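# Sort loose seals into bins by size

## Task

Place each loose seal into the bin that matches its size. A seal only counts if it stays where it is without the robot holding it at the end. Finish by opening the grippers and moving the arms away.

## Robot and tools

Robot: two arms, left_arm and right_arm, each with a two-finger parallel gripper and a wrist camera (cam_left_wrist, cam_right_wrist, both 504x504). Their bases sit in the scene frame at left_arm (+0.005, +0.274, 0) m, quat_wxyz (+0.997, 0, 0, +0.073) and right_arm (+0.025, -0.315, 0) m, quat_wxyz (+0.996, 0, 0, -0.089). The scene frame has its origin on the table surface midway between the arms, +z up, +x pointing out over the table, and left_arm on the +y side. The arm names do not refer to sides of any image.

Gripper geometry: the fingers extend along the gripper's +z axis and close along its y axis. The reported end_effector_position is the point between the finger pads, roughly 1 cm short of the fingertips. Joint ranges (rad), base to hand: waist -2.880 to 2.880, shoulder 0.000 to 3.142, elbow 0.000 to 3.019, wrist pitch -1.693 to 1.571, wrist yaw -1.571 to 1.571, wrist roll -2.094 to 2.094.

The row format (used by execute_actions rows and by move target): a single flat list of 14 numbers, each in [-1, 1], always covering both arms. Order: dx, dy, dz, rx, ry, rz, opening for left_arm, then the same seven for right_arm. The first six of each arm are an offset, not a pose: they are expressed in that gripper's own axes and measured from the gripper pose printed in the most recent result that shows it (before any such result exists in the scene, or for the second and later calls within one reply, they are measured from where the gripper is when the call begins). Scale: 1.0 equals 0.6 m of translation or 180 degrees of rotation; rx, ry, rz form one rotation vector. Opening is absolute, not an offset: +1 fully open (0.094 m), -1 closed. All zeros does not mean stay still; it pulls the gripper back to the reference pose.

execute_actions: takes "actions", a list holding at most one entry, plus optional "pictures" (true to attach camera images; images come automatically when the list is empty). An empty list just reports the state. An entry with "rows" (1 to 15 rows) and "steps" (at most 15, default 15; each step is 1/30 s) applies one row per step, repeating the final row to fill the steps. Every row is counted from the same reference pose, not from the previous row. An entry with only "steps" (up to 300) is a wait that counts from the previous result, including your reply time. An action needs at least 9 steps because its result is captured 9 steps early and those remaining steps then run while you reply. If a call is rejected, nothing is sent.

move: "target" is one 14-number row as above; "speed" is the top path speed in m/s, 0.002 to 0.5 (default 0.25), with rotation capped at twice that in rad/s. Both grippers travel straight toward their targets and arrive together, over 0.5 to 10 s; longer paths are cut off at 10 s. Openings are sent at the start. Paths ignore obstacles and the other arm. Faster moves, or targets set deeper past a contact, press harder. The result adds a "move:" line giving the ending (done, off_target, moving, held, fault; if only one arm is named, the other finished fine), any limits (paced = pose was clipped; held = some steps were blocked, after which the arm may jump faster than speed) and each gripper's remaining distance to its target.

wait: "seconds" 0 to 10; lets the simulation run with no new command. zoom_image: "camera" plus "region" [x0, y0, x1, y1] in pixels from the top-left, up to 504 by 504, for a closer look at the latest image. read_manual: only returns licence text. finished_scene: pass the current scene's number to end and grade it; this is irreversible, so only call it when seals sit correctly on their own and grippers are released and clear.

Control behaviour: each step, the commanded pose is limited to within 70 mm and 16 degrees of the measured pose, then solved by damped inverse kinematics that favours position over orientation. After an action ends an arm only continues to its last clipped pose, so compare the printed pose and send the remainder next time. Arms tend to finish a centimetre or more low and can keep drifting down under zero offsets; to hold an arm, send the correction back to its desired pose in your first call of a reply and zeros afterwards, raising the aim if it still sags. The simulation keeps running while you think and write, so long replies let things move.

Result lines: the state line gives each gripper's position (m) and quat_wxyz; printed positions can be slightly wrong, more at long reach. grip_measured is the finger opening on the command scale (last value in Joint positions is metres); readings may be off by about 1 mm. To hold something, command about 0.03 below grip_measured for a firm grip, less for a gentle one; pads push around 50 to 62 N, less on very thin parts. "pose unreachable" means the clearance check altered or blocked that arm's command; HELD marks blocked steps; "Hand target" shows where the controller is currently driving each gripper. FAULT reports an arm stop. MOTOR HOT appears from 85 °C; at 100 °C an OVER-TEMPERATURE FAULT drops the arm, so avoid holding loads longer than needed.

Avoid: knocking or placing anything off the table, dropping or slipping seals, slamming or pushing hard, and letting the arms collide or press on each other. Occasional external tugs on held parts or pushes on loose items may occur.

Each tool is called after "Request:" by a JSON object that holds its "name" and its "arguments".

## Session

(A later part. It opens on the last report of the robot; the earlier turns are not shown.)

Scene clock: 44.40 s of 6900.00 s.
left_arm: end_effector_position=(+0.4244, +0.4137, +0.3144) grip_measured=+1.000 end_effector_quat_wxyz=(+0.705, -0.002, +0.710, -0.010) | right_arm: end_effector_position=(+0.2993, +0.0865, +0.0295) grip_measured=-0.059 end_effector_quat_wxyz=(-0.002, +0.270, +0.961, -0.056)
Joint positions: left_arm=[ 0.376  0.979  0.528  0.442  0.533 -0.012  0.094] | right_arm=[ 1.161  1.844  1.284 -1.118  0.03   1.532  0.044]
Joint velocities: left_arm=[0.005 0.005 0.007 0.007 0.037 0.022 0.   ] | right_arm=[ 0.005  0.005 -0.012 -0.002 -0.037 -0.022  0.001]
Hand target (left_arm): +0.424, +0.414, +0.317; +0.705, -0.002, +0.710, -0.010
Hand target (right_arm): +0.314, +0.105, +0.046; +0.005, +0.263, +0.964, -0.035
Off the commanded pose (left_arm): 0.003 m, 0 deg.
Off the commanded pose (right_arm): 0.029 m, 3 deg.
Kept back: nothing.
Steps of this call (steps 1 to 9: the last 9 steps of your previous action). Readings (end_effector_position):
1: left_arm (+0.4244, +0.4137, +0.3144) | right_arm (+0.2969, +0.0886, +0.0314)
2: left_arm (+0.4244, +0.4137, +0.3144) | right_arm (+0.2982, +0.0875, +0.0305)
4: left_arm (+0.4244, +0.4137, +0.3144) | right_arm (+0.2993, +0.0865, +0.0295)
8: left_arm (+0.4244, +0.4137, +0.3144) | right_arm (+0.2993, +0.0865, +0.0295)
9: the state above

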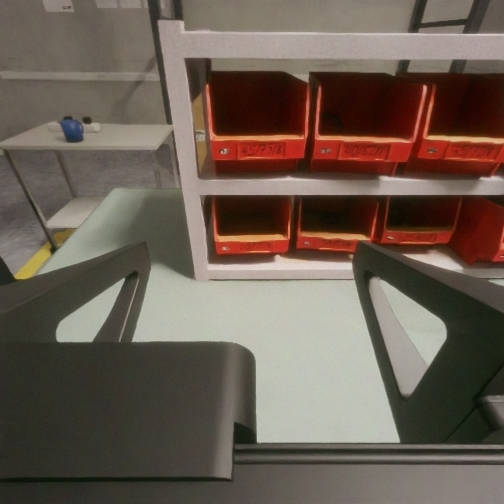

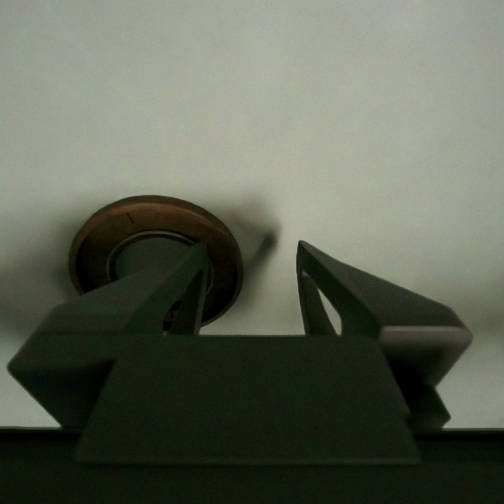

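Request:
{"name": "execute_actions", "arguments": {"actions": [{"rows": [[-0.005, 0, 0, 0, 0, 0, 1, 0.025, 0.055, -0.04, -0.008, -0.015, 0, -0.06]], "steps": 15}]}}

Request:
{"name": "execute_actions", "arguments": {"actions": []}}

Scene clock: 45.27 s of 6900.00 s.
left_arm: end_effector_position=(+0.4244, +0.4137, +0.3144) grip_measured=+1.000 end_effector_quat_wxyz=(+0.705, -0.002, +0.710, -0.010) | right_arm: end_effector_position=(+0.2966, +0.1005, +0.0341) grip_measured=-0.059 end_effector_quat_wxyz=(+0.015, +0.262, +0.962, -0.067)
Joint positions: left_arm=[ 0.376  0.979  0.528  0.442  0.533 -0.012  0.094] | right_arm=[ 1.194  1.868  1.333 -1.156  0.066  1.553  0.044]
Joint velocities: left_arm=[-0.005  0.005 -0.007  0.002  0.022 -0.022  0.   ] | right_arm=[ 0.181  0.054  0.178 -0.017 -0.022  0.051  0.   ]
Steps of this call (steps 1 to 20: nothing new was sent; steps 21 to 26: the first 6 steps of this action). Readings (end_effector_position):
21: left_arm (+0.4244, +0.4137, +0.3144) | right_arm (+0.3005, +0.0858, +0.0300)
22: left_arm (+0.4244, +0.4137, +0.3144) | right_arm (+0.3011, +0.0855, +0.0310)
24: left_arm (+0.4244, +0.4137, +0.3144) | right_arm (+0.2996, +0.0927, +0.0330)
26: the state above

Scene clock: 45.57 s of 6900.00 s.
left_arm: end_effector_position=(+0.4244, +0.4137, +0.3144) grip_measured=+1.000 end_effector_quat_wxyz=(+0.705, -0.002, +0.710, -0.010) | right_arm: end_effector_position=(+0.2914, +0.1056, +0.0351) grip_measured=-0.059 end_effector_quat_wxyz=(+0.016, +0.259, +0.963, -0.068)
Joint positions: left_arm=[ 0.376  0.979  0.528  0.442  0.533 -0.012  0.094] | right_arm=[ 1.209  1.871  1.34  -1.163  0.068  1.56   0.044]
Joint velocities: left_arm=[-0.024 -0.005 -0.012 -0.007 -0.007 -0.037  0.   ] | right_arm=[-0.005 -0.005  0.017 -0.002  0.037 -0.037 -0.001]
Hand target (left_arm): +0.424, +0.414, +0.317; +0.705, -0.002, +0.710, -0.010
Hand target (right_arm): +0.303, +0.124, +0.049; +0.023, +0.268, +0.962, -0.049
Off the commanded pose (left_arm): 0.003 m, 0 deg.
Off the commanded pose (right_arm): 0.027 m, 2 deg.
Kept back: nothing.
Steps of this call (steps 1 to 9: the last 9 steps of your previous action). Readings (end_effector_position):
1: left_arm (+0.4244, +0.4137, +0.3144) | right_arm (+0.2948, +0.1034, +0.0344)
2: left_arm (+0.4244, +0.4137, +0.3144) | right_arm (+0.2933, +0.1052, +0.0348)
4: left_arm (+0.4244, +0.4137, +0.3144) | right_arm (+0.2916, +0.1064, +0.0352)
8: left_arm (+0.4244, +0.4137, +0.3144) | right_arm (+0.2914, +0.1056, +0.0351)
9: the state above

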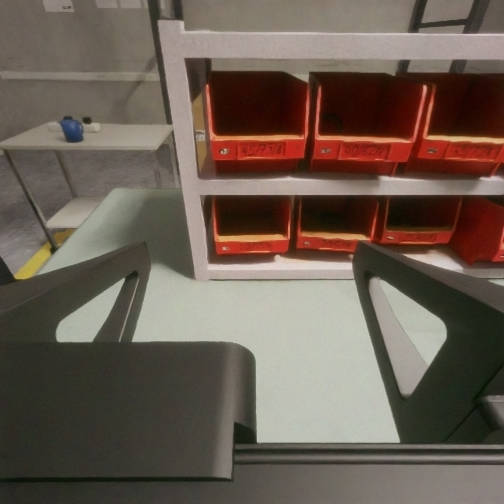

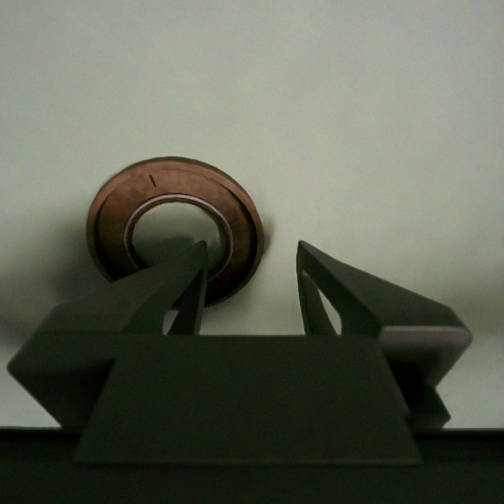

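Request:
{"name": "execute_actions", "arguments": {"actions": [{"rows": [[-0.005, 0, 0, 0, 0, 0, 1, 0.005, 0.04, -0.028, -0.039, 0.022, 0.009, -0.06]], "steps": 15}]}}

Request:
{"name": "execute_actions", "arguments": {"actions": []}}

Scene clock: 46.80 s of 6900.00 s.
left_arm: end_effector_position=(+0.4244, +0.4137, +0.3144) grip_measured=+1.000 end_effector_quat_wxyz=(+0.705, -0.002, +0.710, -0.010) | right_arm: end_effector_position=(+0.2922, +0.1265, +0.0352) grip_measured=-0.059 end_effector_quat_wxyz=(-0.006, +0.263, +0.964, -0.022)
Joint positions: left_arm=[ 0.376  0.979  0.528  0.442  0.533 -0.012  0.094] | right_arm=[ 1.206  1.867  1.34  -1.089  0.001  1.562  0.044]
Joint velocities: left_arm=[-0.005  0.005  0.007 -0.012 -0.037  0.066  0.   ] | right_arm=[-0.005 -0.005  0.002  0.095  0.007  0.051 -0.   ]
Steps of this call (steps 1 to 31: nothing new was sent; steps 32 to 37: the first 6 steps of this action). Readings (end_effector_position):
32: left_arm (+0.4244, +0.4137, +0.3144) | right_arm (+0.2889, +0.1097, +0.0350)
33: left_arm (+0.4244, +0.4137, +0.3144) | right_arm (+0.2883, +0.1158, +0.0345)
35: left_arm (+0.4244, +0.4137, +0.3144) | right_arm (+0.2907, +0.1239, +0.0348)
37: the state above

Scene clock: 47.10 s of 6900.00 s.
left_arm: end_effector_position=(+0.4244, +0.4137, +0.3144) grip_measured=+1.000 end_effector_quat_wxyz=(+0.705, -0.002, +0.710, -0.010) | right_arm: end_effector_position=(+0.2929, +0.1274, +0.0356) grip_measured=-0.059 end_effector_quat_wxyz=(-0.005, +0.264, +0.964, -0.020)
Joint positions: left_arm=[ 0.376  0.979  0.528  0.442  0.533 -0.012  0.094] | right_arm=[ 1.206  1.866  1.34  -1.085  0.001  1.562  0.044]
Joint velocities: left_arm=[-0.005 -0.024 -0.007  0.012 -0.125 -0.022  0.   ] | right_arm=[-0.015 -0.005 -0.022  0.012 -0.007  0.022 -0.   ]
Hand target (left_arm): +0.424, +0.414, +0.317; +0.705, -0.002, +0.710, -0.010
Hand target (right_arm): +0.301, +0.130, +0.049; -0.001, +0.273, +0.962, -0.000
Off the commanded pose (left_arm): 0.003 m, 0 deg.
Off the commanded pose (right_arm): 0.016 m, 3 deg.
Kept back: nothing.
Steps of this call (steps 1 to 9: the last 9 steps of your previous action). Readings (end_effector_position):
1: left_arm (+0.4244, +0.4137, +0.3144) | right_arm (+0.2924, +0.1271, +0.0354)
2: left_arm (+0.4244, +0.4137, +0.3144) | right_arm (+0.2926, +0.1273, +0.0356)
4: left_arm (+0.4244, +0.4137, +0.3144) | right_arm (+0.2929, +0.1274, +0.0356)
8: left_arm (+0.4244, +0.4137, +0.3144) | right_arm (+0.2929, +0.1274, +0.0356)
9: the state above

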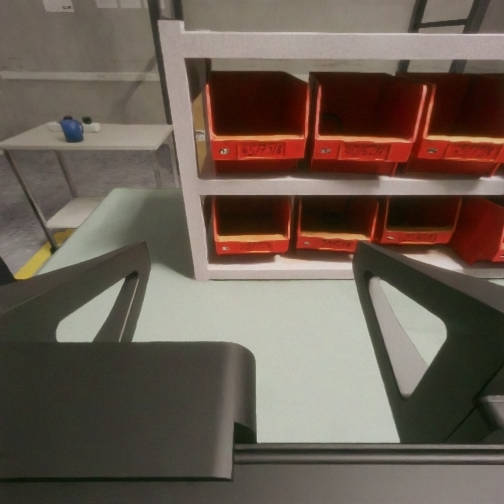

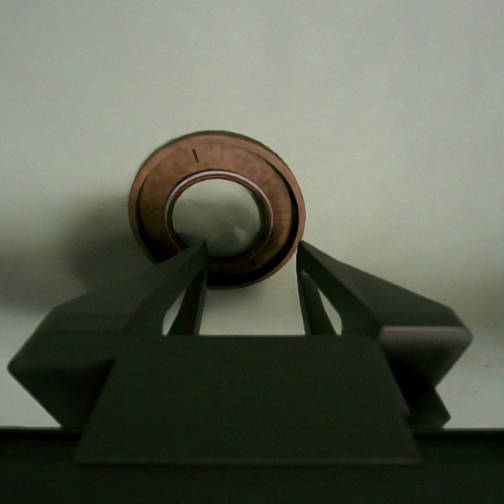

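Request:
{"name": "execute_actions", "arguments": {"actions": [{"rows": [[-0.005, 0, 0, 0, 0, 0, 1, -0.02, -0.026, -0.02, -0.013, 0, 0.006, -0.06]], "steps": 15}]}}

Request:
{"name": "execute_actions", "arguments": {"actions": []}}

Scene clock: 48.00 s of 6900.00 s.
left_arm: end_effector_position=(+0.4244, +0.4137, +0.3144) grip_measured=+1.000 end_effector_quat_wxyz=(+0.705, -0.002, +0.710, -0.010) | right_arm: end_effector_position=(+0.2878, +0.1080, +0.0355) grip_measured=-0.059 end_effector_quat_wxyz=(-0.005, +0.269, +0.963, -0.019)
Joint positions: left_arm=[ 0.376  0.979  0.528  0.442  0.533 -0.012  0.094] | right_arm=[ 1.194  1.823  1.274 -1.062  0.001  1.562  0.044]
Joint velocities: left_arm=[-0.015 -0.005 -0.002 -0.002  0.037 -0.051  0.   ] | right_arm=[-0.073 -0.142 -0.066 -0.012 -0.066  0.037  0.   ]
Steps of this call (steps 1 to 21: nothing new was sent; steps 22 to 27: the first 6 steps of this action). Readings (end_effector_position):
22: left_arm (+0.4244, +0.4137, +0.3144) | right_arm (+0.2926, +0.1262, +0.0348)
23: left_arm (+0.4244, +0.4137, +0.3144) | right_arm (+0.2916, +0.1235, +0.0341)
25: left_arm (+0.4244, +0.4137, +0.3144) | right_arm (+0.2880, +0.1134, +0.0338)
27: the state above

Scene clock: 48.30 s of 6900.00 s.
left_arm: end_effector_position=(+0.4244, +0.4137, +0.3144) grip_measured=+1.000 end_effector_quat_wxyz=(+0.705, -0.002, +0.710, -0.010) | right_arm: end_effector_position=(+0.2911, +0.1071, +0.0396) grip_measured=-0.059 end_effector_quat_wxyz=(-0.004, +0.272, +0.962, -0.014)
Joint positions: left_arm=[ 0.376  0.979  0.528  0.442  0.533 -0.012  0.094] | right_arm=[ 1.188  1.814  1.273 -1.06   0.001  1.562  0.044]
Joint velocities: left_arm=[ 0.005  0.005 -0.007 -0.012 -0.022 -0.007  0.   ] | right_arm=[-0.005  0.005  0.007 -0.007 -0.022 -0.022 -0.   ]
Hand target (left_arm): +0.424, +0.414, +0.317; +0.705, -0.002, +0.710, -0.010
Hand target (right_arm): +0.296, +0.108, +0.048; +0.000, +0.273, +0.962, -0.000
Off the commanded pose (left_arm): 0.003 m, 0 deg.
Off the commanded pose (right_arm): 0.010 m, 2 deg.
Kept back: nothing.
Steps of this call (steps 1 to 9: the last 9 steps of your previous action). Readings (end_effector_position):
1: left_arm (+0.4244, +0.4137, +0.3144) | right_arm (+0.2889, +0.1073, +0.0369)
2: left_arm (+0.4244, +0.4137, +0.3144) | right_arm (+0.2898, +0.1072, +0.0378)
4: left_arm (+0.4244, +0.4137, +0.3144) | right_arm (+0.2909, +0.1072, +0.0394)
8: left_arm (+0.4244, +0.4137, +0.3144) | right_arm (+0.2911, +0.1071, +0.0396)
9: the state above

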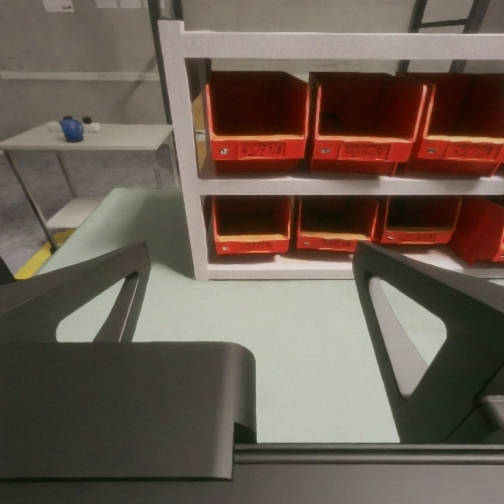

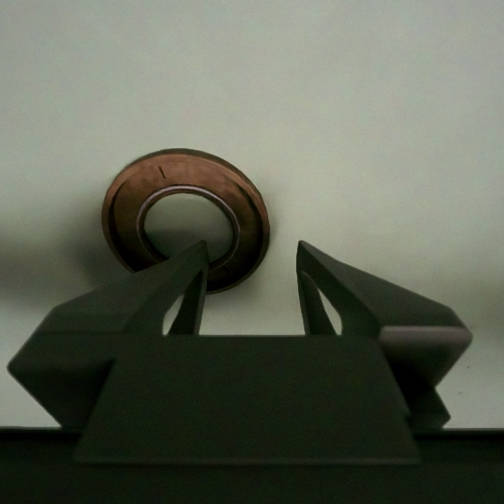

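Request:
{"name": "execute_actions", "arguments": {"actions": [{"rows": [[-0.005, 0, 0, 0, 0, 0, 1, -0.012, 0.0, 0.02, -0.008, 0, 0, -0.06], [-0.005, 0, 0, 0, 0, 0, 1, -0.012, 0.0, 0.02, -0.008, 0, 0, -0.06], [-0.005, 0, 0, 0, 0, 0, 1, -0.012, 0.0, 0.02, -0.008, 0, 0, -0.06], [-0.005, 0, 0, 0, 0, 0, 1, -0.012, 0.0, 0.035, -0.008, 0, 0, -0.06], [-0.005, 0, 0, 0, 0, 0, 1, -0.012, 0.0, 0.035, -0.008, 0, 0, -0.06], [-0.005, 0, 0, 0, 0, 0, 1, -0.012, 0.0, 0.035, -0.008, 0, 0, -0.06], [-0.005, 0, 0, 0, 0, 0, 1, -0.012, 0.0, 0.05, -0.008, 0, 0, -0.06]], "steps": 15}]}}

Request:
{"name": "execute_actions", "arguments": {"actions": []}}

Scene clock: 49.10 s of 6900.00 s.
left_arm: end_effector_position=(+0.4244, +0.4137, +0.3144) grip_measured=+1.000 end_effector_quat_wxyz=(+0.705, -0.002, +0.710, -0.010) | right_arm: end_effector_position=(+0.2927, +0.1071, +0.0283) grip_measured=-0.059 end_effector_quat_wxyz=(+0.000, +0.273, +0.962, -0.001)
Joint positions: left_arm=[ 0.376  0.979  0.528  0.442  0.533 -0.012  0.094] | right_arm=[ 1.185  1.816  1.243 -0.999  0.001  1.562  0.044]
Joint velocities: left_arm=[ 0.024 -0.005  0.007  0.027  0.037 -0.022  0.   ] | right_arm=[-0.034  0.054 -0.105  0.125  0.007 -0.051  0.   ]
Steps of this call (steps 1 to 18: nothing new was sent; steps 19 to 24: the first 6 steps of this action). Readings (end_effector_position):
19: left_arm (+0.4244, +0.4137, +0.3144) | right_arm (+0.2913, +0.1075, +0.0385)
20: left_arm (+0.4244, +0.4137, +0.3144) | right_arm (+0.2923, +0.1087, +0.0369)
22: left_arm (+0.4244, +0.4137, +0.3144) | right_arm (+0.2927, +0.1082, +0.0325)
24: the state above

Scene clock: 49.40 s of 6900.00 s.
left_arm: end_effector_position=(+0.4244, +0.4137, +0.3144) grip_measured=+1.000 end_effector_quat_wxyz=(+0.705, -0.002, +0.710, -0.010) | right_arm: end_effector_position=(+0.2927, +0.1057, +0.0130) grip_measured=-0.059 end_effector_quat_wxyz=(-0.001, +0.274, +0.962, -0.004)
Joint positions: left_arm=[ 0.376  0.979  0.528  0.442  0.533 -0.012  0.094] | right_arm=[ 1.183  1.839  1.229 -0.968  0.001  1.562  0.044]
Joint velocities: left_arm=[ 0.005 -0.015 -0.002 -0.012 -0.007  0.051  0.   ] | right_arm=[-0.015  0.015 -0.002 -0.002  0.022  0.051 -0.001]
Hand target (left_arm): +0.424, +0.414, +0.317; +0.705, -0.002, +0.710, -0.010
Hand target (right_arm): +0.297, +0.103, +0.010; -0.000, +0.272, +0.962, -0.002
Off the commanded pose (left_arm): 0.003 m, 0 deg.
Off the commanded pose (right_arm): 0.006 m, 0 deg.
Kept back: nothing.
Steps of this call (steps 1 to 9: the last 9 steps of your previous action). Readings (end_effector_position):
1: left_arm (+0.4244, +0.4137, +0.3144) | right_arm (+0.2928, +0.1066, +0.0260)
2: left_arm (+0.4244, +0.4137, +0.3144) | right_arm (+0.2932, +0.1069, +0.0238)
4: left_arm (+0.4244, +0.4137, +0.3144) | right_arm (+0.2932, +0.1065, +0.0190)
8: left_arm (+0.4244, +0.4137, +0.3144) | right_arm (+0.2927, +0.1058, +0.0134)
9: the state above

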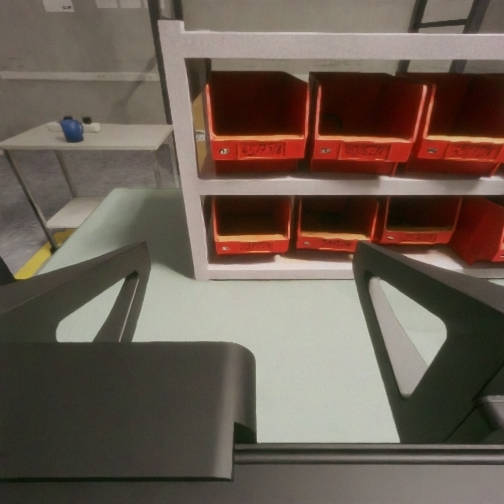

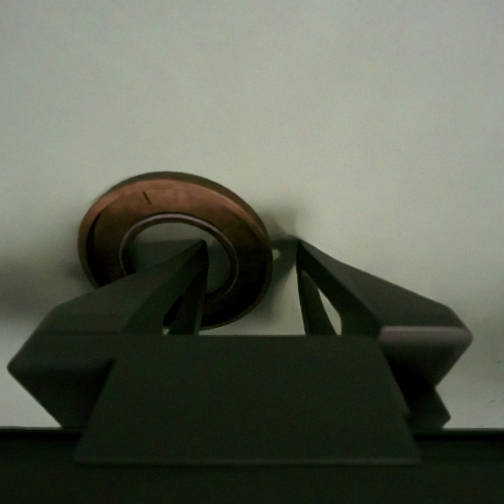

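Request:
{"name": "execute_actions", "arguments": {"actions": [{"rows": [[-0.005, 0, 0, 0, 0, 0, 1, 0, 0, -0.003, 0, 0, 0, -0.63]], "steps": 15}]}}

Request:
{"name": "execute_actions", "arguments": {"actions": []}}

Scene clock: 49.87 s of 6900.00 s.
left_arm: end_effector_position=(+0.4244, +0.4137, +0.3144) grip_measured=+1.000 end_effector_quat_wxyz=(+0.705, -0.002, +0.710, -0.010) | right_arm: end_effector_position=(+0.2928, +0.1058, +0.0130) grip_measured=-0.597 end_effector_quat_wxyz=(-0.001, +0.274, +0.962, -0.003)
Joint positions: left_arm=[ 0.376  0.979  0.528  0.442  0.533 -0.012  0.094] | right_arm=[ 1.183  1.839  1.229 -0.967  0.001  1.562  0.019]
Joint velocities: left_arm=[-0.005 -0.005  0.012 -0.012  0.037 -0.022  0.   ] | right_arm=[ 0.005 -0.005 -0.027  0.007 -0.037  0.022  0.   ]
Steps of this call (steps 1 to 8: nothing new was sent; steps 9 to 14: the first 6 steps of this action). Readings (end_effector_position):
9: left_arm (+0.4244, +0.4137, +0.3144) | right_arm (+0.2928, +0.1058, +0.0130)
10: left_arm (+0.4244, +0.4137, +0.3144) | right_arm (+0.2928, +0.1058, +0.0130)
12: left_arm (+0.4244, +0.4137, +0.3144) | right_arm (+0.2928, +0.1058, +0.0130)
14: the state above

Scene clock: 50.17 s of 6900.00 s.
left_arm: end_effector_position=(+0.4244, +0.4137, +0.3144) grip_measured=+1.000 end_effector_quat_wxyz=(+0.705, -0.002, +0.710, -0.010) | right_arm: end_effector_position=(+0.2928, +0.1058, +0.0130) grip_measured=-0.597 end_effector_quat_wxyz=(-0.001, +0.274, +0.962, -0.003)
Joint positions: left_arm=[ 0.376  0.979  0.528  0.442  0.533 -0.012  0.094] | right_arm=[ 1.183  1.839  1.229 -0.967  0.001  1.562  0.019]
Joint velocities: left_arm=[-0.015 -0.005 -0.002  0.002 -0.007 -0.051  0.   ] | right_arm=[-0.005 -0.015 -0.007 -0.007 -0.007  0.022 -0.   ]
Hand target (left_arm): +0.424, +0.414, +0.317; +0.705, -0.002, +0.710, -0.010
Hand target (right_arm): +0.293, +0.106, +0.015; -0.001, +0.274, +0.962, -0.003
Off the commanded pose (left_arm): 0.003 m, 0 deg.
Off the commanded pose (right_arm): 0.002 m, 0 deg.
Kept back: nothing.
Steps of this call (steps 1 to 9: the last 9 steps of your previous action). Readings (end_effector_position):
1: left_arm (+0.4244, +0.4137, +0.3144) | right_arm (+0.2928, +0.1058, +0.0130)
2: left_arm (+0.4244, +0.4137, +0.3144) | right_arm (+0.2928, +0.1058, +0.0130)
4: left_arm (+0.4244, +0.4137, +0.3144) | right_arm (+0.2928, +0.1058, +0.0130)
8: left_arm (+0.4244, +0.4137, +0.3144) | right_arm (+0.2928, +0.1058, +0.0130)
9: the state above

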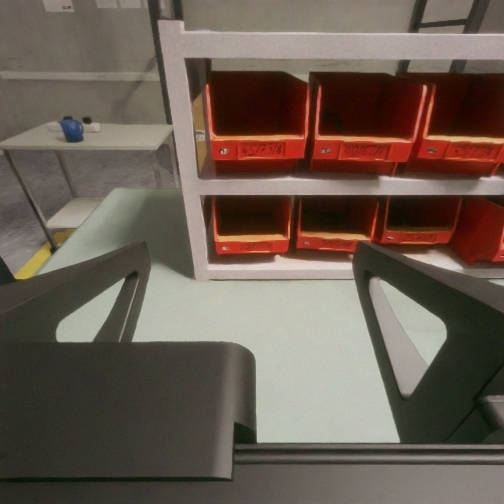

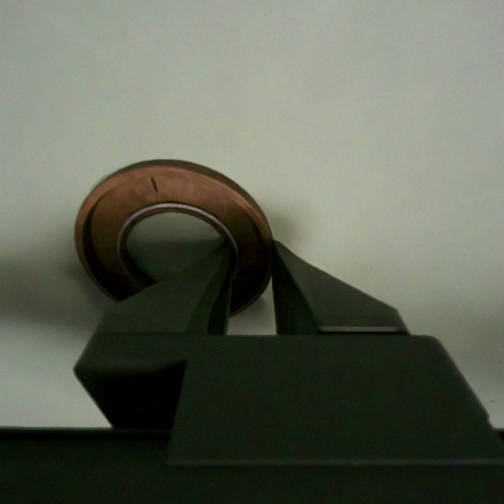

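Request:
{"name": "move", "arguments": {"target": [-0.005, 0, 0, 0, 0, 0, 1, 0, 0, -0.25, 0, 0, 0, -0.63], "speed": 0.2}}

Scene clock: 52.53 s of 6900.00 s.
left_arm: end_effector_position=(+0.4244, +0.4137, +0.3144) grip_measured=+1.000 end_effector_quat_wxyz=(+0.705, -0.002, +0.710, -0.010) | right_arm: end_effector_position=(+0.2832, +0.0907, +0.1378) grip_measured=-0.597 end_effector_quat_wxyz=(-0.009, +0.274, +0.961, -0.031)
Joint positions: left_arm=[ 0.376  0.979  0.528  0.442  0.533 -0.012  0.094] | right_arm=[ 1.183  1.686  1.378 -1.327  0.001  1.562  0.019]
Joint velocities: left_arm=[-0.024 -0.015  0.012  0.012  0.051  0.051  0.   ] | right_arm=[-0.005  0.005 -0.002  0.002 -0.022 -0.051  0.   ]
Hand target (left_arm): +0.424, +0.414, +0.317; +0.705, -0.002, +0.710, -0.010
Hand target (right_arm): +0.293, +0.106, +0.163; -0.001, +0.274, +0.962, -0.003
Off the commanded pose (left_arm): 0.003 m, 0 deg.
Off the commanded pose (right_arm): 0.032 m, 3 deg.
Kept back: nothing.
move: off_target (right_arm)

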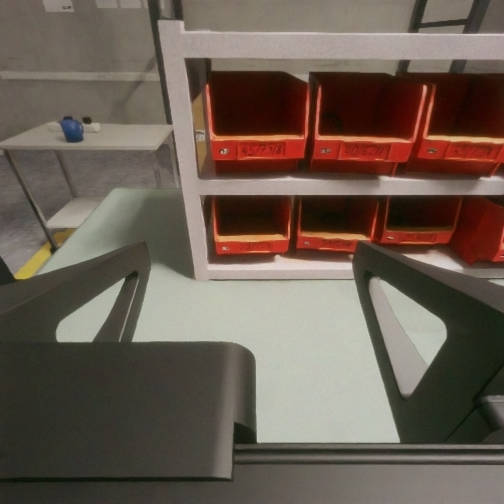

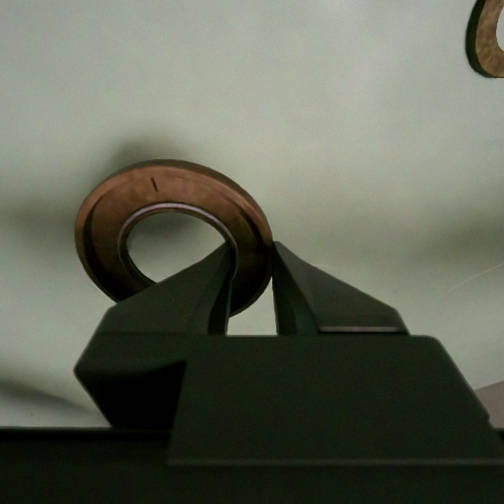

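Request:
{"name": "move", "arguments": {"target": [-0.005, 0, 0, 0, 0, 0, 1, -0.880, -0.2135, -0.349, -0.1123, -0.3355, -0.1492, -0.63], "speed": 0.25}}

Scene clock: 56.90 s of 6900.00 s.
left_arm: end_effector_position=(+0.4244, +0.4137, +0.3144) grip_measured=+1.000 end_effector_quat_wxyz=(+0.705, -0.002, +0.710, -0.010) | right_arm: end_effector_position=(+0.6554, -0.2854, +0.3001) grip_measured=-0.597 end_effector_quat_wxyz=(+0.460, +0.008, +0.888, +0.003)
Joint positions: left_arm=[ 0.376  0.979  0.528  0.442  0.533 -0.012  0.094] | right_arm=[ 0.24   1.48   1.291 -0.427  0.053  0.053  0.019]
Joint velocities: left_arm=[-0.005  0.005 -0.002 -0.007 -0.007  0.022  0.   ] | right_arm=[-0.005  0.005  0.007 -0.012 -0.022 -0.037  0.   ]
Hand target (left_arm): +0.424, +0.414, +0.317; +0.705, -0.002, +0.710, -0.010
Hand target (right_arm): +0.671, -0.282, +0.356; +0.508, -0.000, +0.861, +0.005
Off the commanded pose (left_arm): 0.003 m, 0 deg.
Off the commanded pose (right_arm): 0.057 m, 6 deg.
Kept back: nothing.
move: off_target (right_arm)

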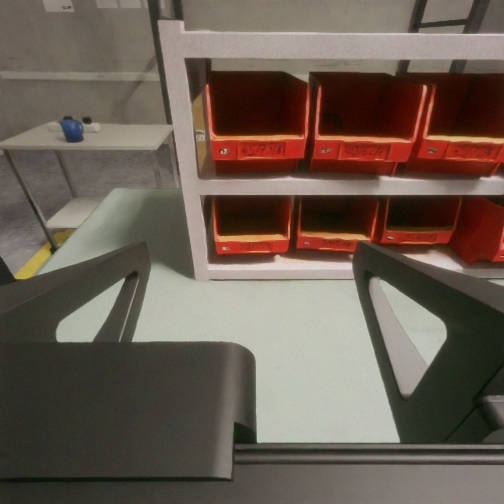

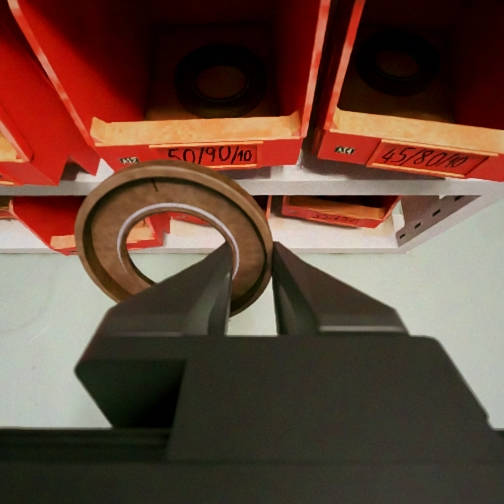

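Request:
{"name": "execute_actions", "arguments": {"actions": [{"rows": [[-0.005, 0, 0, 0, 0, 0, 1, -0.10, 0.007, -0.04, 0, -0.04, 0, -0.63]], "steps": 15}]}}

Request:
{"name": "execute_actions", "arguments": {"actions": [{"steps": 10}], "pictures": true}}

Scene clock: 57.97 s of 6900.00 s.
left_arm: end_effector_position=(+0.4244, +0.4137, +0.3144) grip_measured=+1.000 end_effector_quat_wxyz=(+0.705, -0.002, +0.710, -0.010) | right_arm: end_effector_position=(+0.6562, -0.2867, +0.3016) grip_measured=-0.597 end_effector_quat_wxyz=(+0.463, +0.009, +0.886, -0.001)
Joint positions: left_arm=[ 0.376  0.979  0.528  0.442  0.533 -0.012  0.094] | right_arm=[ 0.24   1.48   1.291 -0.421  0.061  0.05   0.019]
Joint velocities: left_arm=[ 0.005 -0.005  0.002 -0.012 -0.022  0.037  0.   ] | right_arm=[ 0.005  0.005  0.017  0.002 -0.066 -0.007  0.   ]
Steps of this call (steps 1 to 26: nothing new was sent; steps 27 to 32: the first 6 steps of this action). Readings (end_effector_position):
27: left_arm (+0.4244, +0.4137, +0.3144) | right_arm (+0.6555, -0.2859, +0.3002)
28: left_arm (+0.4244, +0.4137, +0.3144) | right_arm (+0.6558, -0.2864, +0.3005)
30: left_arm (+0.4244, +0.4137, +0.3144) | right_arm (+0.6561, -0.2867, +0.3013)
32: the state above

Scene clock: 58.30 s of 6900.00 s.
left_arm: end_effector_position=(+0.4244, +0.4137, +0.3144) grip_measured=+1.000 end_effector_quat_wxyz=(+0.705, -0.002, +0.710, -0.010) | right_arm: end_effector_position=(+0.6562, -0.2867, +0.3016) grip_measured=-0.597 end_effector_quat_wxyz=(+0.463, +0.009, +0.886, -0.001)
Joint positions: left_arm=[ 0.376  0.979  0.528  0.442  0.533 -0.012  0.094] | right_arm=[ 0.24   1.48   1.291 -0.421  0.061  0.05   0.019]
Joint velocities: left_arm=[ 0.005 -0.005 -0.002 -0.002  0.007  0.022  0.   ] | right_arm=[ 0.005  0.005 -0.002  0.002 -0.007 -0.037 -0.   ]
Hand target (left_arm): +0.424, +0.414, +0.317; +0.705, -0.002, +0.710, -0.010
Hand target (right_arm): +0.666, -0.282, +0.363; +0.515, +0.008, +0.857, +0.004
Off the commanded pose (left_arm): 0.003 m, 0 deg.
Off the commanded pose (right_arm): 0.063 m, 7 deg.
Kept back: nothing.
Steps of this call (steps 1 to 9: the last 9 steps of your previous action; step 10: nothing new was sent). Readings (end_effector_position):
1: left_arm (+0.4244, +0.4137, +0.3144) | right_arm (+0.6562, -0.2867, +0.3016)
2: left_arm (+0.4244, +0.4137, +0.3144) | right_arm (+0.6562, -0.2867, +0.3016)
4: left_arm (+0.4244, +0.4137, +0.3144) | right_arm (+0.6562, -0.2867, +0.3016)
8: left_arm (+0.4244, +0.4137, +0.3144) | right_arm (+0.6562, -0.2867, +0.3016)
10: the state above

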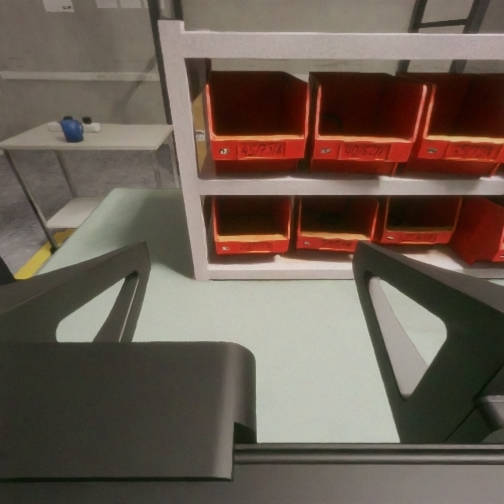

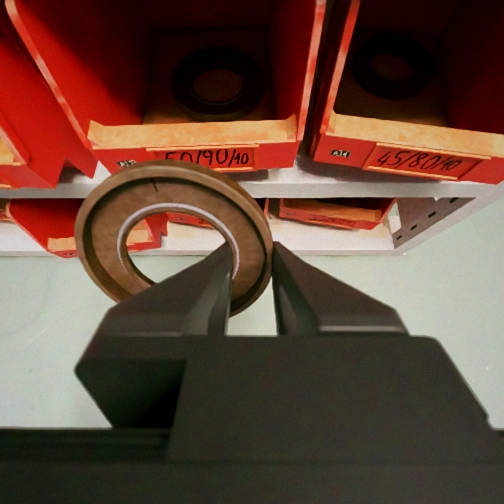

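Request:
{"name": "execute_actions", "arguments": {"actions": [{"rows": [[-0.005, 0, 0, 0, 0, 0, 1, -0.17, 0.007, -0.10, 0, -0.06, 0, -0.63]], "steps": 15}]}}

Request:
{"name": "execute_actions", "arguments": {"actions": [{"steps": 10}]}}

Scene clock: 60.10 s of 6900.00 s.
left_arm: end_effector_position=(+0.4244, +0.4137, +0.3144) grip_measured=+1.000 end_effector_quat_wxyz=(+0.705, -0.002, +0.710, -0.010) | right_arm: end_effector_position=(+0.6555, -0.2886, +0.3267) grip_measured=-0.597 end_effector_quat_wxyz=(+0.491, +0.012, +0.871, -0.003)
Joint positions: left_arm=[ 0.376  0.979  0.528  0.442  0.533 -0.012  0.094] | right_arm=[ 0.24   1.45   1.291 -0.386  0.071  0.05   0.019]
Joint velocities: left_arm=[ 0.005  0.005  0.017  0.002 -0.095  0.022  0.   ] | right_arm=[-0.005 -0.269 -0.017 -0.017  0.037  0.081  0.   ]
Steps of this call (steps 1 to 48: nothing new was sent; steps 49 to 54: the first 6 steps of this action). Readings (end_effector_position):
49: left_arm (+0.4244, +0.4137, +0.3144) | right_arm (+0.6569, -0.2874, +0.3044)
50: left_arm (+0.4244, +0.4137, +0.3144) | right_arm (+0.6582, -0.2879, +0.3074)
52: left_arm (+0.4244, +0.4137, +0.3144) | right_arm (+0.6584, -0.2883, +0.3173)
54: the state above

Scene clock: 60.43 s of 6900.00 s.
left_arm: end_effector_position=(+0.4244, +0.4137, +0.3144) grip_measured=+1.000 end_effector_quat_wxyz=(+0.705, -0.002, +0.710, -0.010) | right_arm: end_effector_position=(+0.6547, -0.2890, +0.3643) grip_measured=-0.597 end_effector_quat_wxyz=(+0.509, +0.013, +0.861, -0.003)
Joint positions: left_arm=[ 0.376  0.979  0.528  0.442  0.533 -0.012  0.094] | right_arm=[ 0.24   1.426  1.342 -0.42   0.073  0.05   0.019]
Joint velocities: left_arm=[-0.015 -0.005 -0.007 -0.002  0.066 -0.066  0.   ] | right_arm=[-0.005 -0.005  0.071 -0.012 -0.081 -0.037  0.001]
Hand target (left_arm): +0.424, +0.414, +0.317; +0.705, -0.002, +0.710, -0.010
Hand target (right_arm): +0.661, -0.283, +0.419; +0.545, +0.008, +0.838, -0.001
Off the commanded pose (left_arm): 0.003 m, 0 deg.
Off the commanded pose (right_arm): 0.057 m, 5 deg.
Kept back: nothing.
Steps of this call (steps 1 to 9: the last 9 steps of your previous action; step 10: nothing new was sent). Readings (end_effector_position):
1: left_arm (+0.4244, +0.4137, +0.3144) | right_arm (+0.6540, -0.2887, +0.3313)
2: left_arm (+0.4244, +0.4137, +0.3144) | right_arm (+0.6527, -0.2889, +0.3360)
4: left_arm (+0.4244, +0.4137, +0.3144) | right_arm (+0.6512, -0.2891, +0.3442)
8: left_arm (+0.4244, +0.4137, +0.3144) | right_arm (+0.6536, -0.2891, +0.3597)
10: the state above

Request:
{"name": "move", "arguments": {"target": [-0.005, 0, 0, 0, 0, 0, 1, 0.046, 0.023, 0.035, 0, 0, 0, -0.63], "speed": 0.08}}

Scene clock: 61.80 s of 6900.00 s.
left_arm: end_effector_position=(+0.4244, +0.4137, +0.3144) grip_measured=+1.000 end_effector_quat_wxyz=(+0.705, -0.002, +0.710, -0.010) | right_arm: end_effector_position=(+0.6581, -0.2799, +0.3239) grip_measured=-0.597 end_effector_quat_wxyz=(+0.497, +0.010, +0.868, -0.008)
Joint positions: left_arm=[ 0.376  0.979  0.528  0.442  0.533 -0.012  0.094] | right_arm=[ 0.259  1.457  1.283 -0.359  0.093  0.05   0.019]
Joint velocities: left_arm=[-0.015 -0.024 -0.017  0.002  0.081 -0.037  0.   ] | right_arm=[-0.005 -0.005  0.007  0.017 -0.037  0.022  0.001]
Hand target (left_arm): +0.424, +0.414, +0.317; +0.705, -0.002, +0.710, -0.010
Hand target (right_arm): +0.660, -0.275, +0.330; +0.509, +0.013, +0.861, -0.003
Off the commanded pose (left_arm): 0.003 m, 0 deg.
Off the commanded pose (right_arm): 0.008 m, 2 deg.
Kept back: nothing.
move: done

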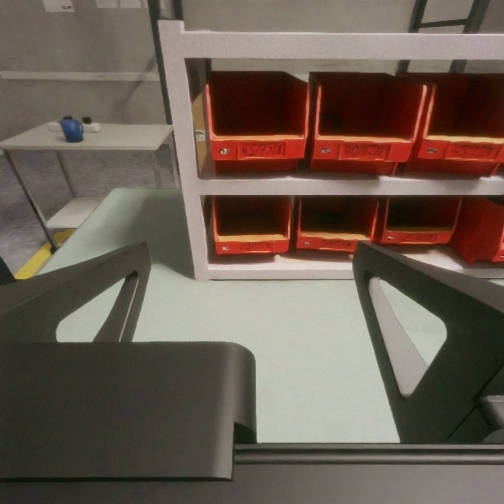

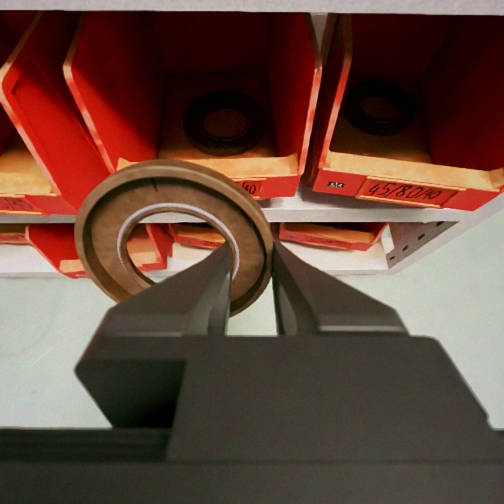

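Request:
{"name": "move", "arguments": {"target": [-0.005, 0, 0, 0, 0, 0, 1, -0.083, 0.008, 0.056, 0, -0.015, 0, -0.63], "speed": 0.05}}

Scene clock: 64.33 s of 6900.00 s.
left_arm: end_effector_position=(+0.4244, +0.4137, +0.3144) grip_measured=+1.000 end_effector_quat_wxyz=(+0.705, -0.002, +0.710, -0.010) | right_arm: end_effector_position=(+0.6921, -0.2771, +0.3021) grip_measured=-0.597 end_effector_quat_wxyz=(+0.484, +0.009, +0.875, -0.009)
Joint positions: left_arm=[ 0.376  0.979  0.528  0.442  0.533 -0.012  0.094] | right_arm=[ 0.259  1.561  1.358 -0.359  0.093  0.05   0.019]
Joint velocities: left_arm=[-0.005 -0.005  0.002  0.002 -0.007 -0.037  0.   ] | right_arm=[-0.015 -0.005  0.002 -0.002  0.022 -0.037 -0.   ]
Hand target (left_arm): +0.424, +0.414, +0.317; +0.705, -0.002, +0.710, -0.010
Hand target (right_arm): +0.708, -0.276, +0.349; +0.518, +0.009, +0.855, -0.008
Off the commanded pose (left_arm): 0.003 m, 0 deg.
Off the commanded pose (right_arm): 0.052 m, 4 deg.
Kept back: nothing.
move: off_target (right_arm)

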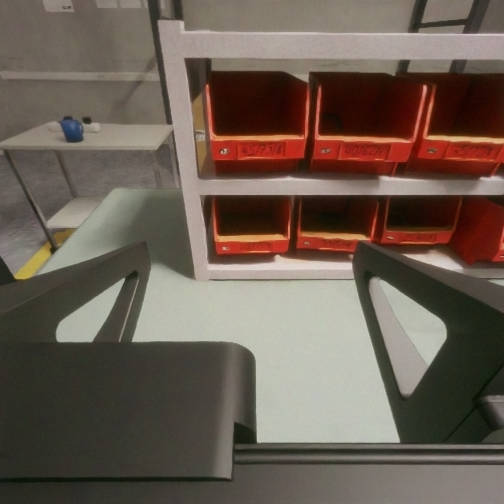

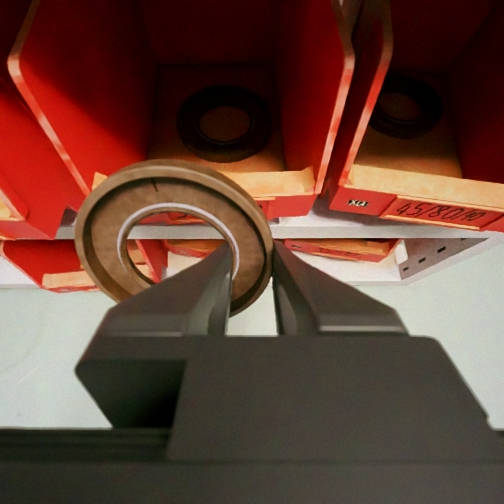

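Request:
{"name": "move", "arguments": {"target": [-0.005, 0, 0, 0, 0, 0, 1, -0.124, 0.003, -0.101, 0, -0.035, 0, -0.63], "speed": 0.08}}

Scene clock: 66.70 s of 6900.00 s.
left_arm: end_effector_position=(+0.4244, +0.4137, +0.3144) grip_measured=+1.000 end_effector_quat_wxyz=(+0.705, -0.002, +0.710, -0.010) | right_arm: end_effector_position=(+0.6712, -0.2805, +0.3348) grip_measured=-0.597 end_effector_quat_wxyz=(+0.490, +0.012, +0.872, -0.013)
Joint positions: left_arm=[ 0.376  0.979  0.528  0.442  0.533 -0.012  0.094] | right_arm=[ 0.259  1.491  1.358 -0.418  0.103  0.05   0.019]
Joint velocities: left_arm=[-0.005 -0.005 -0.007  0.002 -0.007 -0.007  0.   ] | right_arm=[-0.005 -0.005  0.002 -0.017 -0.007  0.022 -0.   ]
Hand target (left_arm): +0.424, +0.414, +0.317; +0.705, -0.002, +0.710, -0.010
Hand target (right_arm): +0.676, -0.274, +0.397; +0.532, +0.008, +0.847, -0.009
Off the commanded pose (left_arm): 0.003 m, 0 deg.
Off the commanded pose (right_arm): 0.064 m, 6 deg.
Kept back: nothing.
move: off_target (right_arm)

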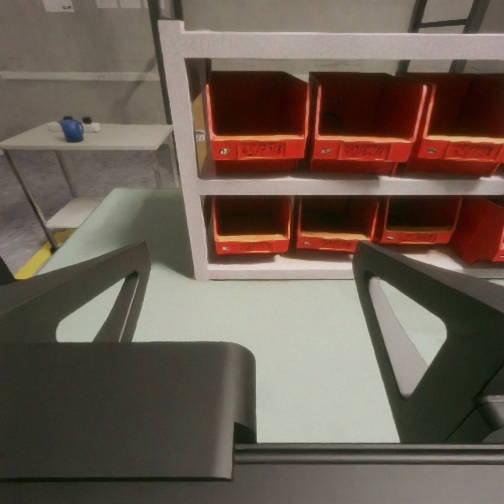

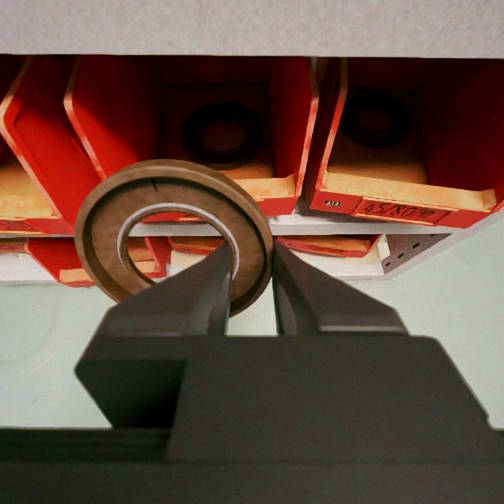

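Request:
{"name": "execute_actions", "arguments": {"actions": [{"rows": [[-0.005, 0, 0, 0, 0, 0, 1, -0.097, 0.005, 0.0, 0, -0.03, 0, -0.63]], "steps": 15}]}}

Request:
{"name": "execute_actions", "arguments": {"actions": [{"steps": 15}], "pictures": true}}

Scene clock: 67.57 s of 6900.00 s.
left_arm: end_effector_position=(+0.4244, +0.4137, +0.3144) grip_measured=+1.000 end_effector_quat_wxyz=(+0.705, -0.002, +0.710, -0.010) | right_arm: end_effector_position=(+0.6794, -0.2803, +0.3340) grip_measured=-0.597 end_effector_quat_wxyz=(+0.490, +0.012, +0.872, -0.014)
Joint positions: left_arm=[ 0.376  0.979  0.528  0.442  0.533 -0.012  0.094] | right_arm=[ 0.259  1.512  1.38  -0.418  0.106  0.05   0.019]
Joint velocities: left_arm=[-0.005 -0.015  0.002 -0.017  0.022 -0.007  0.   ] | right_arm=[ 0.005  0.083  0.042 -0.007 -0.037 -0.037  0.001]
Steps of this call (steps 1 to 20: nothing new was sent; steps 21 to 26: the first 6 steps of this action). Readings (end_effector_position):
21: left_arm (+0.4244, +0.4137, +0.3144) | right_arm (+0.6716, -0.2807, +0.3346)
22: left_arm (+0.4244, +0.4137, +0.3144) | right_arm (+0.6728, -0.2807, +0.3352)
24: left_arm (+0.4244, +0.4137, +0.3144) | right_arm (+0.6767, -0.2805, +0.3355)
26: the state above

Scene clock: 68.07 s of 6900.00 s.
left_arm: end_effector_position=(+0.4244, +0.4137, +0.3144) grip_measured=+1.000 end_effector_quat_wxyz=(+0.705, -0.002, +0.710, -0.010) | right_arm: end_effector_position=(+0.6813, -0.2802, +0.3294) grip_measured=-0.597 end_effector_quat_wxyz=(+0.487, +0.012, +0.873, -0.014)
Joint positions: left_arm=[ 0.376  0.979  0.528  0.442  0.533 -0.012  0.094] | right_arm=[ 0.259  1.521  1.381 -0.418  0.106  0.05   0.019]
Joint velocities: left_arm=[-0.024  0.005 -0.002 -0.002  0.022 -0.022  0.   ] | right_arm=[-0.015 -0.005  0.012  0.002 -0.037 -0.022 -0.001]
Hand target (left_arm): +0.424, +0.414, +0.317; +0.705, -0.002, +0.710, -0.010
Hand target (right_arm): +0.696, -0.278, +0.384; +0.531, +0.011, +0.848, -0.013
Off the commanded pose (left_arm): 0.003 m, 0 deg.
Off the commanded pose (right_arm): 0.059 m, 6 deg.
Kept back: nothing.
Steps of this call (steps 1 to 9: the last 9 steps of your previous action; steps 10 to 15: nothing new was sent). Readings (end_effector_position):
1: left_arm (+0.4244, +0.4137, +0.3144) | right_arm (+0.6801, -0.2802, +0.3330)
2: left_arm (+0.4244, +0.4137, +0.3144) | right_arm (+0.6805, -0.2802, +0.3318)
4: left_arm (+0.4244, +0.4137, +0.3144) | right_arm (+0.6811, -0.2802, +0.3299)
8: left_arm (+0.4244, +0.4137, +0.3144) | right_arm (+0.6813, -0.2802, +0.3294)
15: the state above

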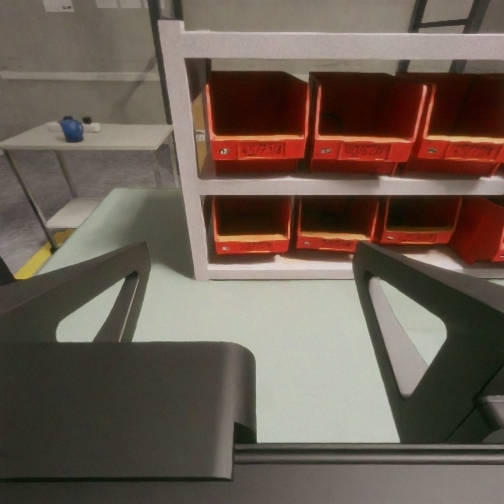

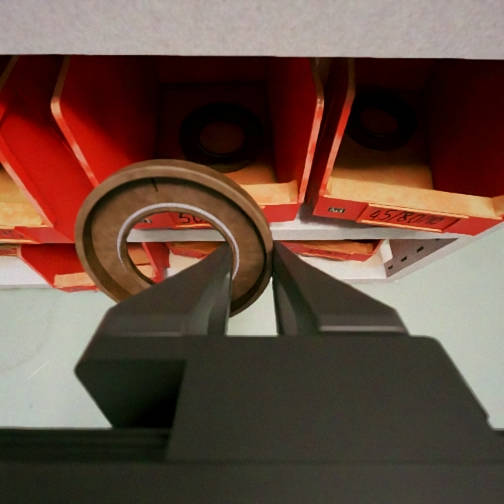

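Request:
{"name": "execute_actions", "arguments": {"actions": [{"rows": [[-0.005, 0, 0, 0, 0, 0, 1, -0.046, 0.005, 0.011, 0, 0, 0, -0.63]], "steps": 15}]}}

Request:
{"name": "execute_actions", "arguments": {"actions": [{"steps": 15}]}}

Scene clock: 69.07 s of 6900.00 s.
left_arm: end_effector_position=(+0.4244, +0.4137, +0.3144) grip_measured=+1.000 end_effector_quat_wxyz=(+0.705, -0.002, +0.710, -0.010) | right_arm: end_effector_position=(+0.6840, -0.2799, +0.3115) grip_measured=-0.597 end_effector_quat_wxyz=(+0.462, +0.010, +0.887, -0.017)
Joint positions: left_arm=[ 0.376  0.979  0.528  0.442  0.533 -0.012  0.094] | right_arm=[ 0.259  1.55   1.398 -0.462  0.106  0.05   0.019]
Joint velocities: left_arm=[-0.024 -0.005  0.007 -0.022 -0.022  0.022  0.   ] | right_arm=[ 0.005  0.151 -0.017 -0.11  -0.051  0.007  0.001]
Steps of this call (steps 1 to 24: nothing new was sent; steps 25 to 30: the first 6 steps of this action). Readings (end_effector_position):
25: left_arm (+0.4244, +0.4137, +0.3144) | right_arm (+0.6812, -0.2802, +0.3277)
26: left_arm (+0.4244, +0.4137, +0.3144) | right_arm (+0.6811, -0.2802, +0.3260)
28: left_arm (+0.4244, +0.4137, +0.3144) | right_arm (+0.6826, -0.2800, +0.3196)
30: the state above

Scene clock: 69.57 s of 6900.00 s.
left_arm: end_effector_position=(+0.4244, +0.4137, +0.3144) grip_measured=+1.000 end_effector_quat_wxyz=(+0.705, -0.002, +0.710, -0.010) | right_arm: end_effector_position=(+0.6857, -0.2798, +0.2986) grip_measured=-0.597 end_effector_quat_wxyz=(+0.450, +0.010, +0.893, -0.018)
Joint positions: left_arm=[ 0.376  0.979  0.528  0.442  0.533 -0.012  0.094] | right_arm=[ 0.259  1.567  1.398 -0.471  0.106  0.05   0.019]
Joint velocities: left_arm=[-0.015  0.015  0.012  0.012 -0.007  0.037  0.   ] | right_arm=[-0.005 -0.015  0.002 -0.002  0.022 -0.007  0.   ]
Hand target (left_arm): +0.424, +0.414, +0.317; +0.705, -0.002, +0.710, -0.010
Hand target (right_arm): +0.698, -0.278, +0.349; +0.487, +0.012, +0.873, -0.014
Off the commanded pose (left_arm): 0.003 m, 0 deg.
Off the commanded pose (right_arm): 0.053 m, 5 deg.
Kept back: nothing.
Steps of this call (steps 1 to 9: the last 9 steps of your previous action; steps 10 to 15: nothing new was sent). Readings (end_effector_position):
1: left_arm (+0.4244, +0.4137, +0.3144) | right_arm (+0.6844, -0.2799, +0.3078)
2: left_arm (+0.4244, +0.4137, +0.3144) | right_arm (+0.6849, -0.2798, +0.3042)
4: left_arm (+0.4244, +0.4137, +0.3144) | right_arm (+0.6857, -0.2798, +0.2998)
8: left_arm (+0.4244, +0.4137, +0.3144) | right_arm (+0.6857, -0.2798, +0.2986)
15: the state above

Request:
{"name": "execute_actions", "arguments": {"actions": [{"rows": [[-0.005, 0, 0, 0, 0, 0, 1, -0.132, 0.007, -0.083, 0, -0.058, 0, -0.63]], "steps": 15}]}}

Request:
{"name": "execute_actions", "arguments": {"actions": [{"steps": 20}], "pictures": true}}

Scene clock: 72.77 s of 6900.00 s.
left_arm: end_effector_position=(+0.4244, +0.4137, +0.3144) grip_measured=+1.000 end_effector_quat_wxyz=(+0.705, -0.002, +0.710, -0.010) | right_arm: end_effector_position=(+0.6854, -0.2816, +0.3226) grip_measured=-0.597 end_effector_quat_wxyz=(+0.477, +0.014, +0.879, -0.021)
Joint positions: left_arm=[ 0.376  0.979  0.528  0.442  0.533 -0.012  0.094] | right_arm=[ 0.261  1.54   1.398 -0.439  0.121  0.05   0.019]
Joint velocities: left_arm=[ 0.005  0.005 -0.002 -0.002 -0.022  0.081  0.   ] | right_arm=[ 0.005 -0.22  -0.012  0.017  0.022  0.022  0.001]
Steps of this call (steps 1 to 90: nothing new was sent; steps 91 to 96: the first 6 steps of this action). Readings (end_effector_position):
91: left_arm (+0.4244, +0.4137, +0.3144) | right_arm (+0.6864, -0.2807, +0.3012)
92: left_arm (+0.4244, +0.4137, +0.3144) | right_arm (+0.6876, -0.2812, +0.3043)
94: left_arm (+0.4244, +0.4137, +0.3144) | right_arm (+0.6880, -0.2814, +0.3135)
96: the state above

Scene clock: 73.43 s of 6900.00 s.
left_arm: end_effector_position=(+0.4244, +0.4137, +0.3144) grip_measured=+1.000 end_effector_quat_wxyz=(+0.705, -0.002, +0.710, -0.010) | right_arm: end_effector_position=(+0.6799, -0.2806, +0.3396) grip_measured=-0.597 end_effector_quat_wxyz=(+0.488, +0.014, +0.872, -0.020)
Joint positions: left_arm=[ 0.376  0.979  0.528  0.442  0.533 -0.012  0.094] | right_arm=[ 0.263  1.513  1.398 -0.439  0.121  0.05   0.019]
Joint velocities: left_arm=[-0.015 -0.005  0.002  0.012 -0.051 -0.037  0.   ] | right_arm=[-0.015 -0.015 -0.012  0.002 -0.081 -0.066 -0.001]
Hand target (left_arm): +0.424, +0.414, +0.317; +0.705, -0.002, +0.710, -0.010
Hand target (right_arm): +0.689, -0.273, +0.392; +0.530, +0.008, +0.848, -0.017
Off the commanded pose (left_arm): 0.003 m, 0 deg.
Off the commanded pose (right_arm): 0.054 m, 6 deg.
Kept back: nothing.
Steps of this call (steps 1 to 9: the last 9 steps of your previous action; steps 10 to 20: nothing new was sent). Readings (end_effector_position):
1: left_arm (+0.4244, +0.4137, +0.3144) | right_arm (+0.6839, -0.2815, +0.3272)
2: left_arm (+0.4244, +0.4137, +0.3144) | right_arm (+0.6827, -0.2813, +0.3311)
4: left_arm (+0.4244, +0.4137, +0.3144) | right_arm (+0.6808, -0.2811, +0.3372)
8: left_arm (+0.4244, +0.4137, +0.3144) | right_arm (+0.6799, -0.2806, +0.3396)
20: the state above

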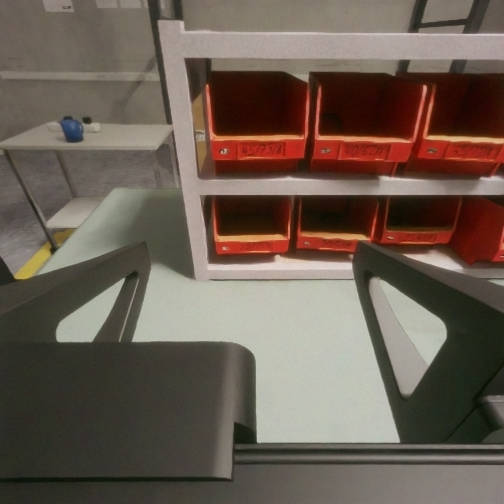

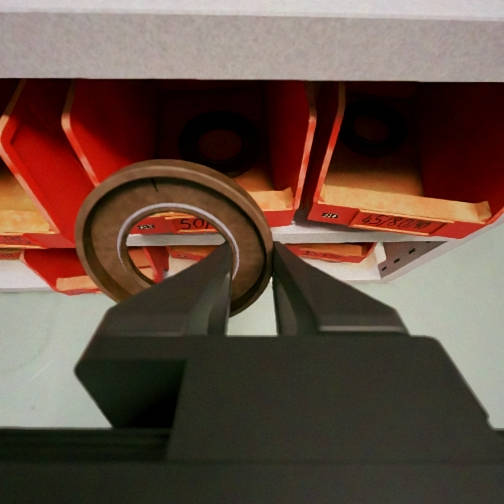

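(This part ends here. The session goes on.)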